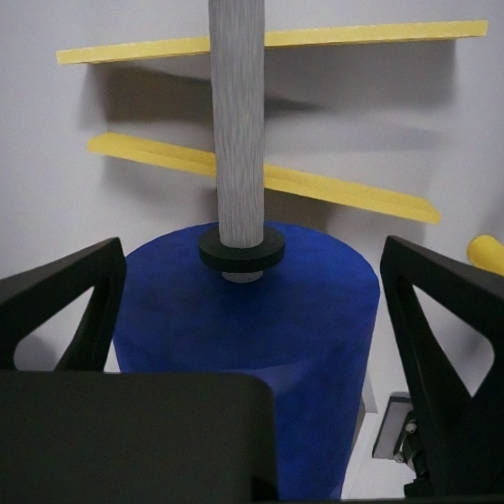

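Call:
{"op": "execute_actions", "data": {
  "actions": [
    {"arm3":{"joints":{"joint2_rad":1.92}}}
  ],
  "cameras": ["arm3_cam_wrist","cam_high"]
}}

Scene clock: 90.60 s.
Motor temperatures (°C, as the motors report them): arm1=[24 24 33 22 23 23] | arm2=[25 31 40 25 24 25] | arm3=[25 27 35 23 26 23] | arm4=[25 24 30 24 25 25]
arm1.joint_positions: joint1_rad=+1.091 joint2_rad=+0.390 joint3_rad=+1.227 joint4_rad=-1.590 joint5_rad=-0.002 joint6_rad=+2.002 gripper_m=+0.085
arm1.joint_status: not commanded
arm1.hand: x=-0.5176 y=+0.2907 z=+1.2601 quat_wxyz=(-0.288, -0.869, -0.299, -0.269) (m; scene frame)
arm2.joint_positions: joint1_rad=-0.876 joint2_rad=+2.037 joint3_rad=+2.034 joint4_rad=-1.548 joint5_rad=+0.004 joint6_rad=+0.674 gripper_m=+0.023
arm2.joint_status: not commanded
arm2.hand: x=-0.1428 y=+0.0535 z=+1.0113 quat_wxyz=(-0.008, +0.004, -1.000, -0.002) (m; scene frame)
arm3.joint_positions: joint1_rad=-1.042 joint2_rad=+1.947 joint3_rad=+2.021 joint4_rad=-1.639 joint5_rad=-0.001 joint6_rad=+0.480 gripper_m=+0.090
arm3.joint_status: all done
arm3.hand: x=+0.1059 y=+0.0652 z=+1.0059 quat_wxyz=(-0.003, -1.000, -0.005, +0.006) (m; scene frame)
arm4.joint_positions: joint1_rad=+0.438 joint2_rad=+1.554 joint3_rad=+1.333 joint4_rad=-1.354 joint5_rad=+0.003 joint6_rad=+1.973 gripper_m=+0.023
arm4.joint_status: not commanded
arm4.hand: x=+0.4605 y=+0.0679 z=+1.0067 quat_wxyz=(+0.002, +0.005, -1.000, +0.003) (m; scene frame)
pictures: arm3_cam_wrist, cam_high
camera_calibration (this result's frames):
arm3_cam_wrist: T_world_to_cam=[[0.00326801, 0.999975, 0.00620305, -0.0743011], [0.815793, -0.00625346, 0.57831, -0.667174], [0.578334, 0.00317048, -0.815794, 0.880966], [0, 0, 0, 1]] pos_world=[0.0350259, 0.067334, 1.10498]
Images, in order (width x height): arm3_cam_wrist 504x504, cam_high 504x504.

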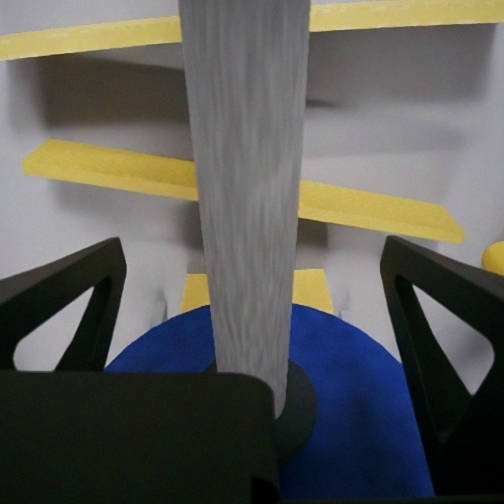

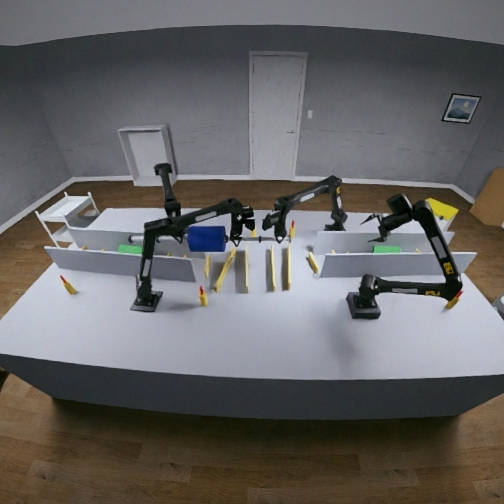

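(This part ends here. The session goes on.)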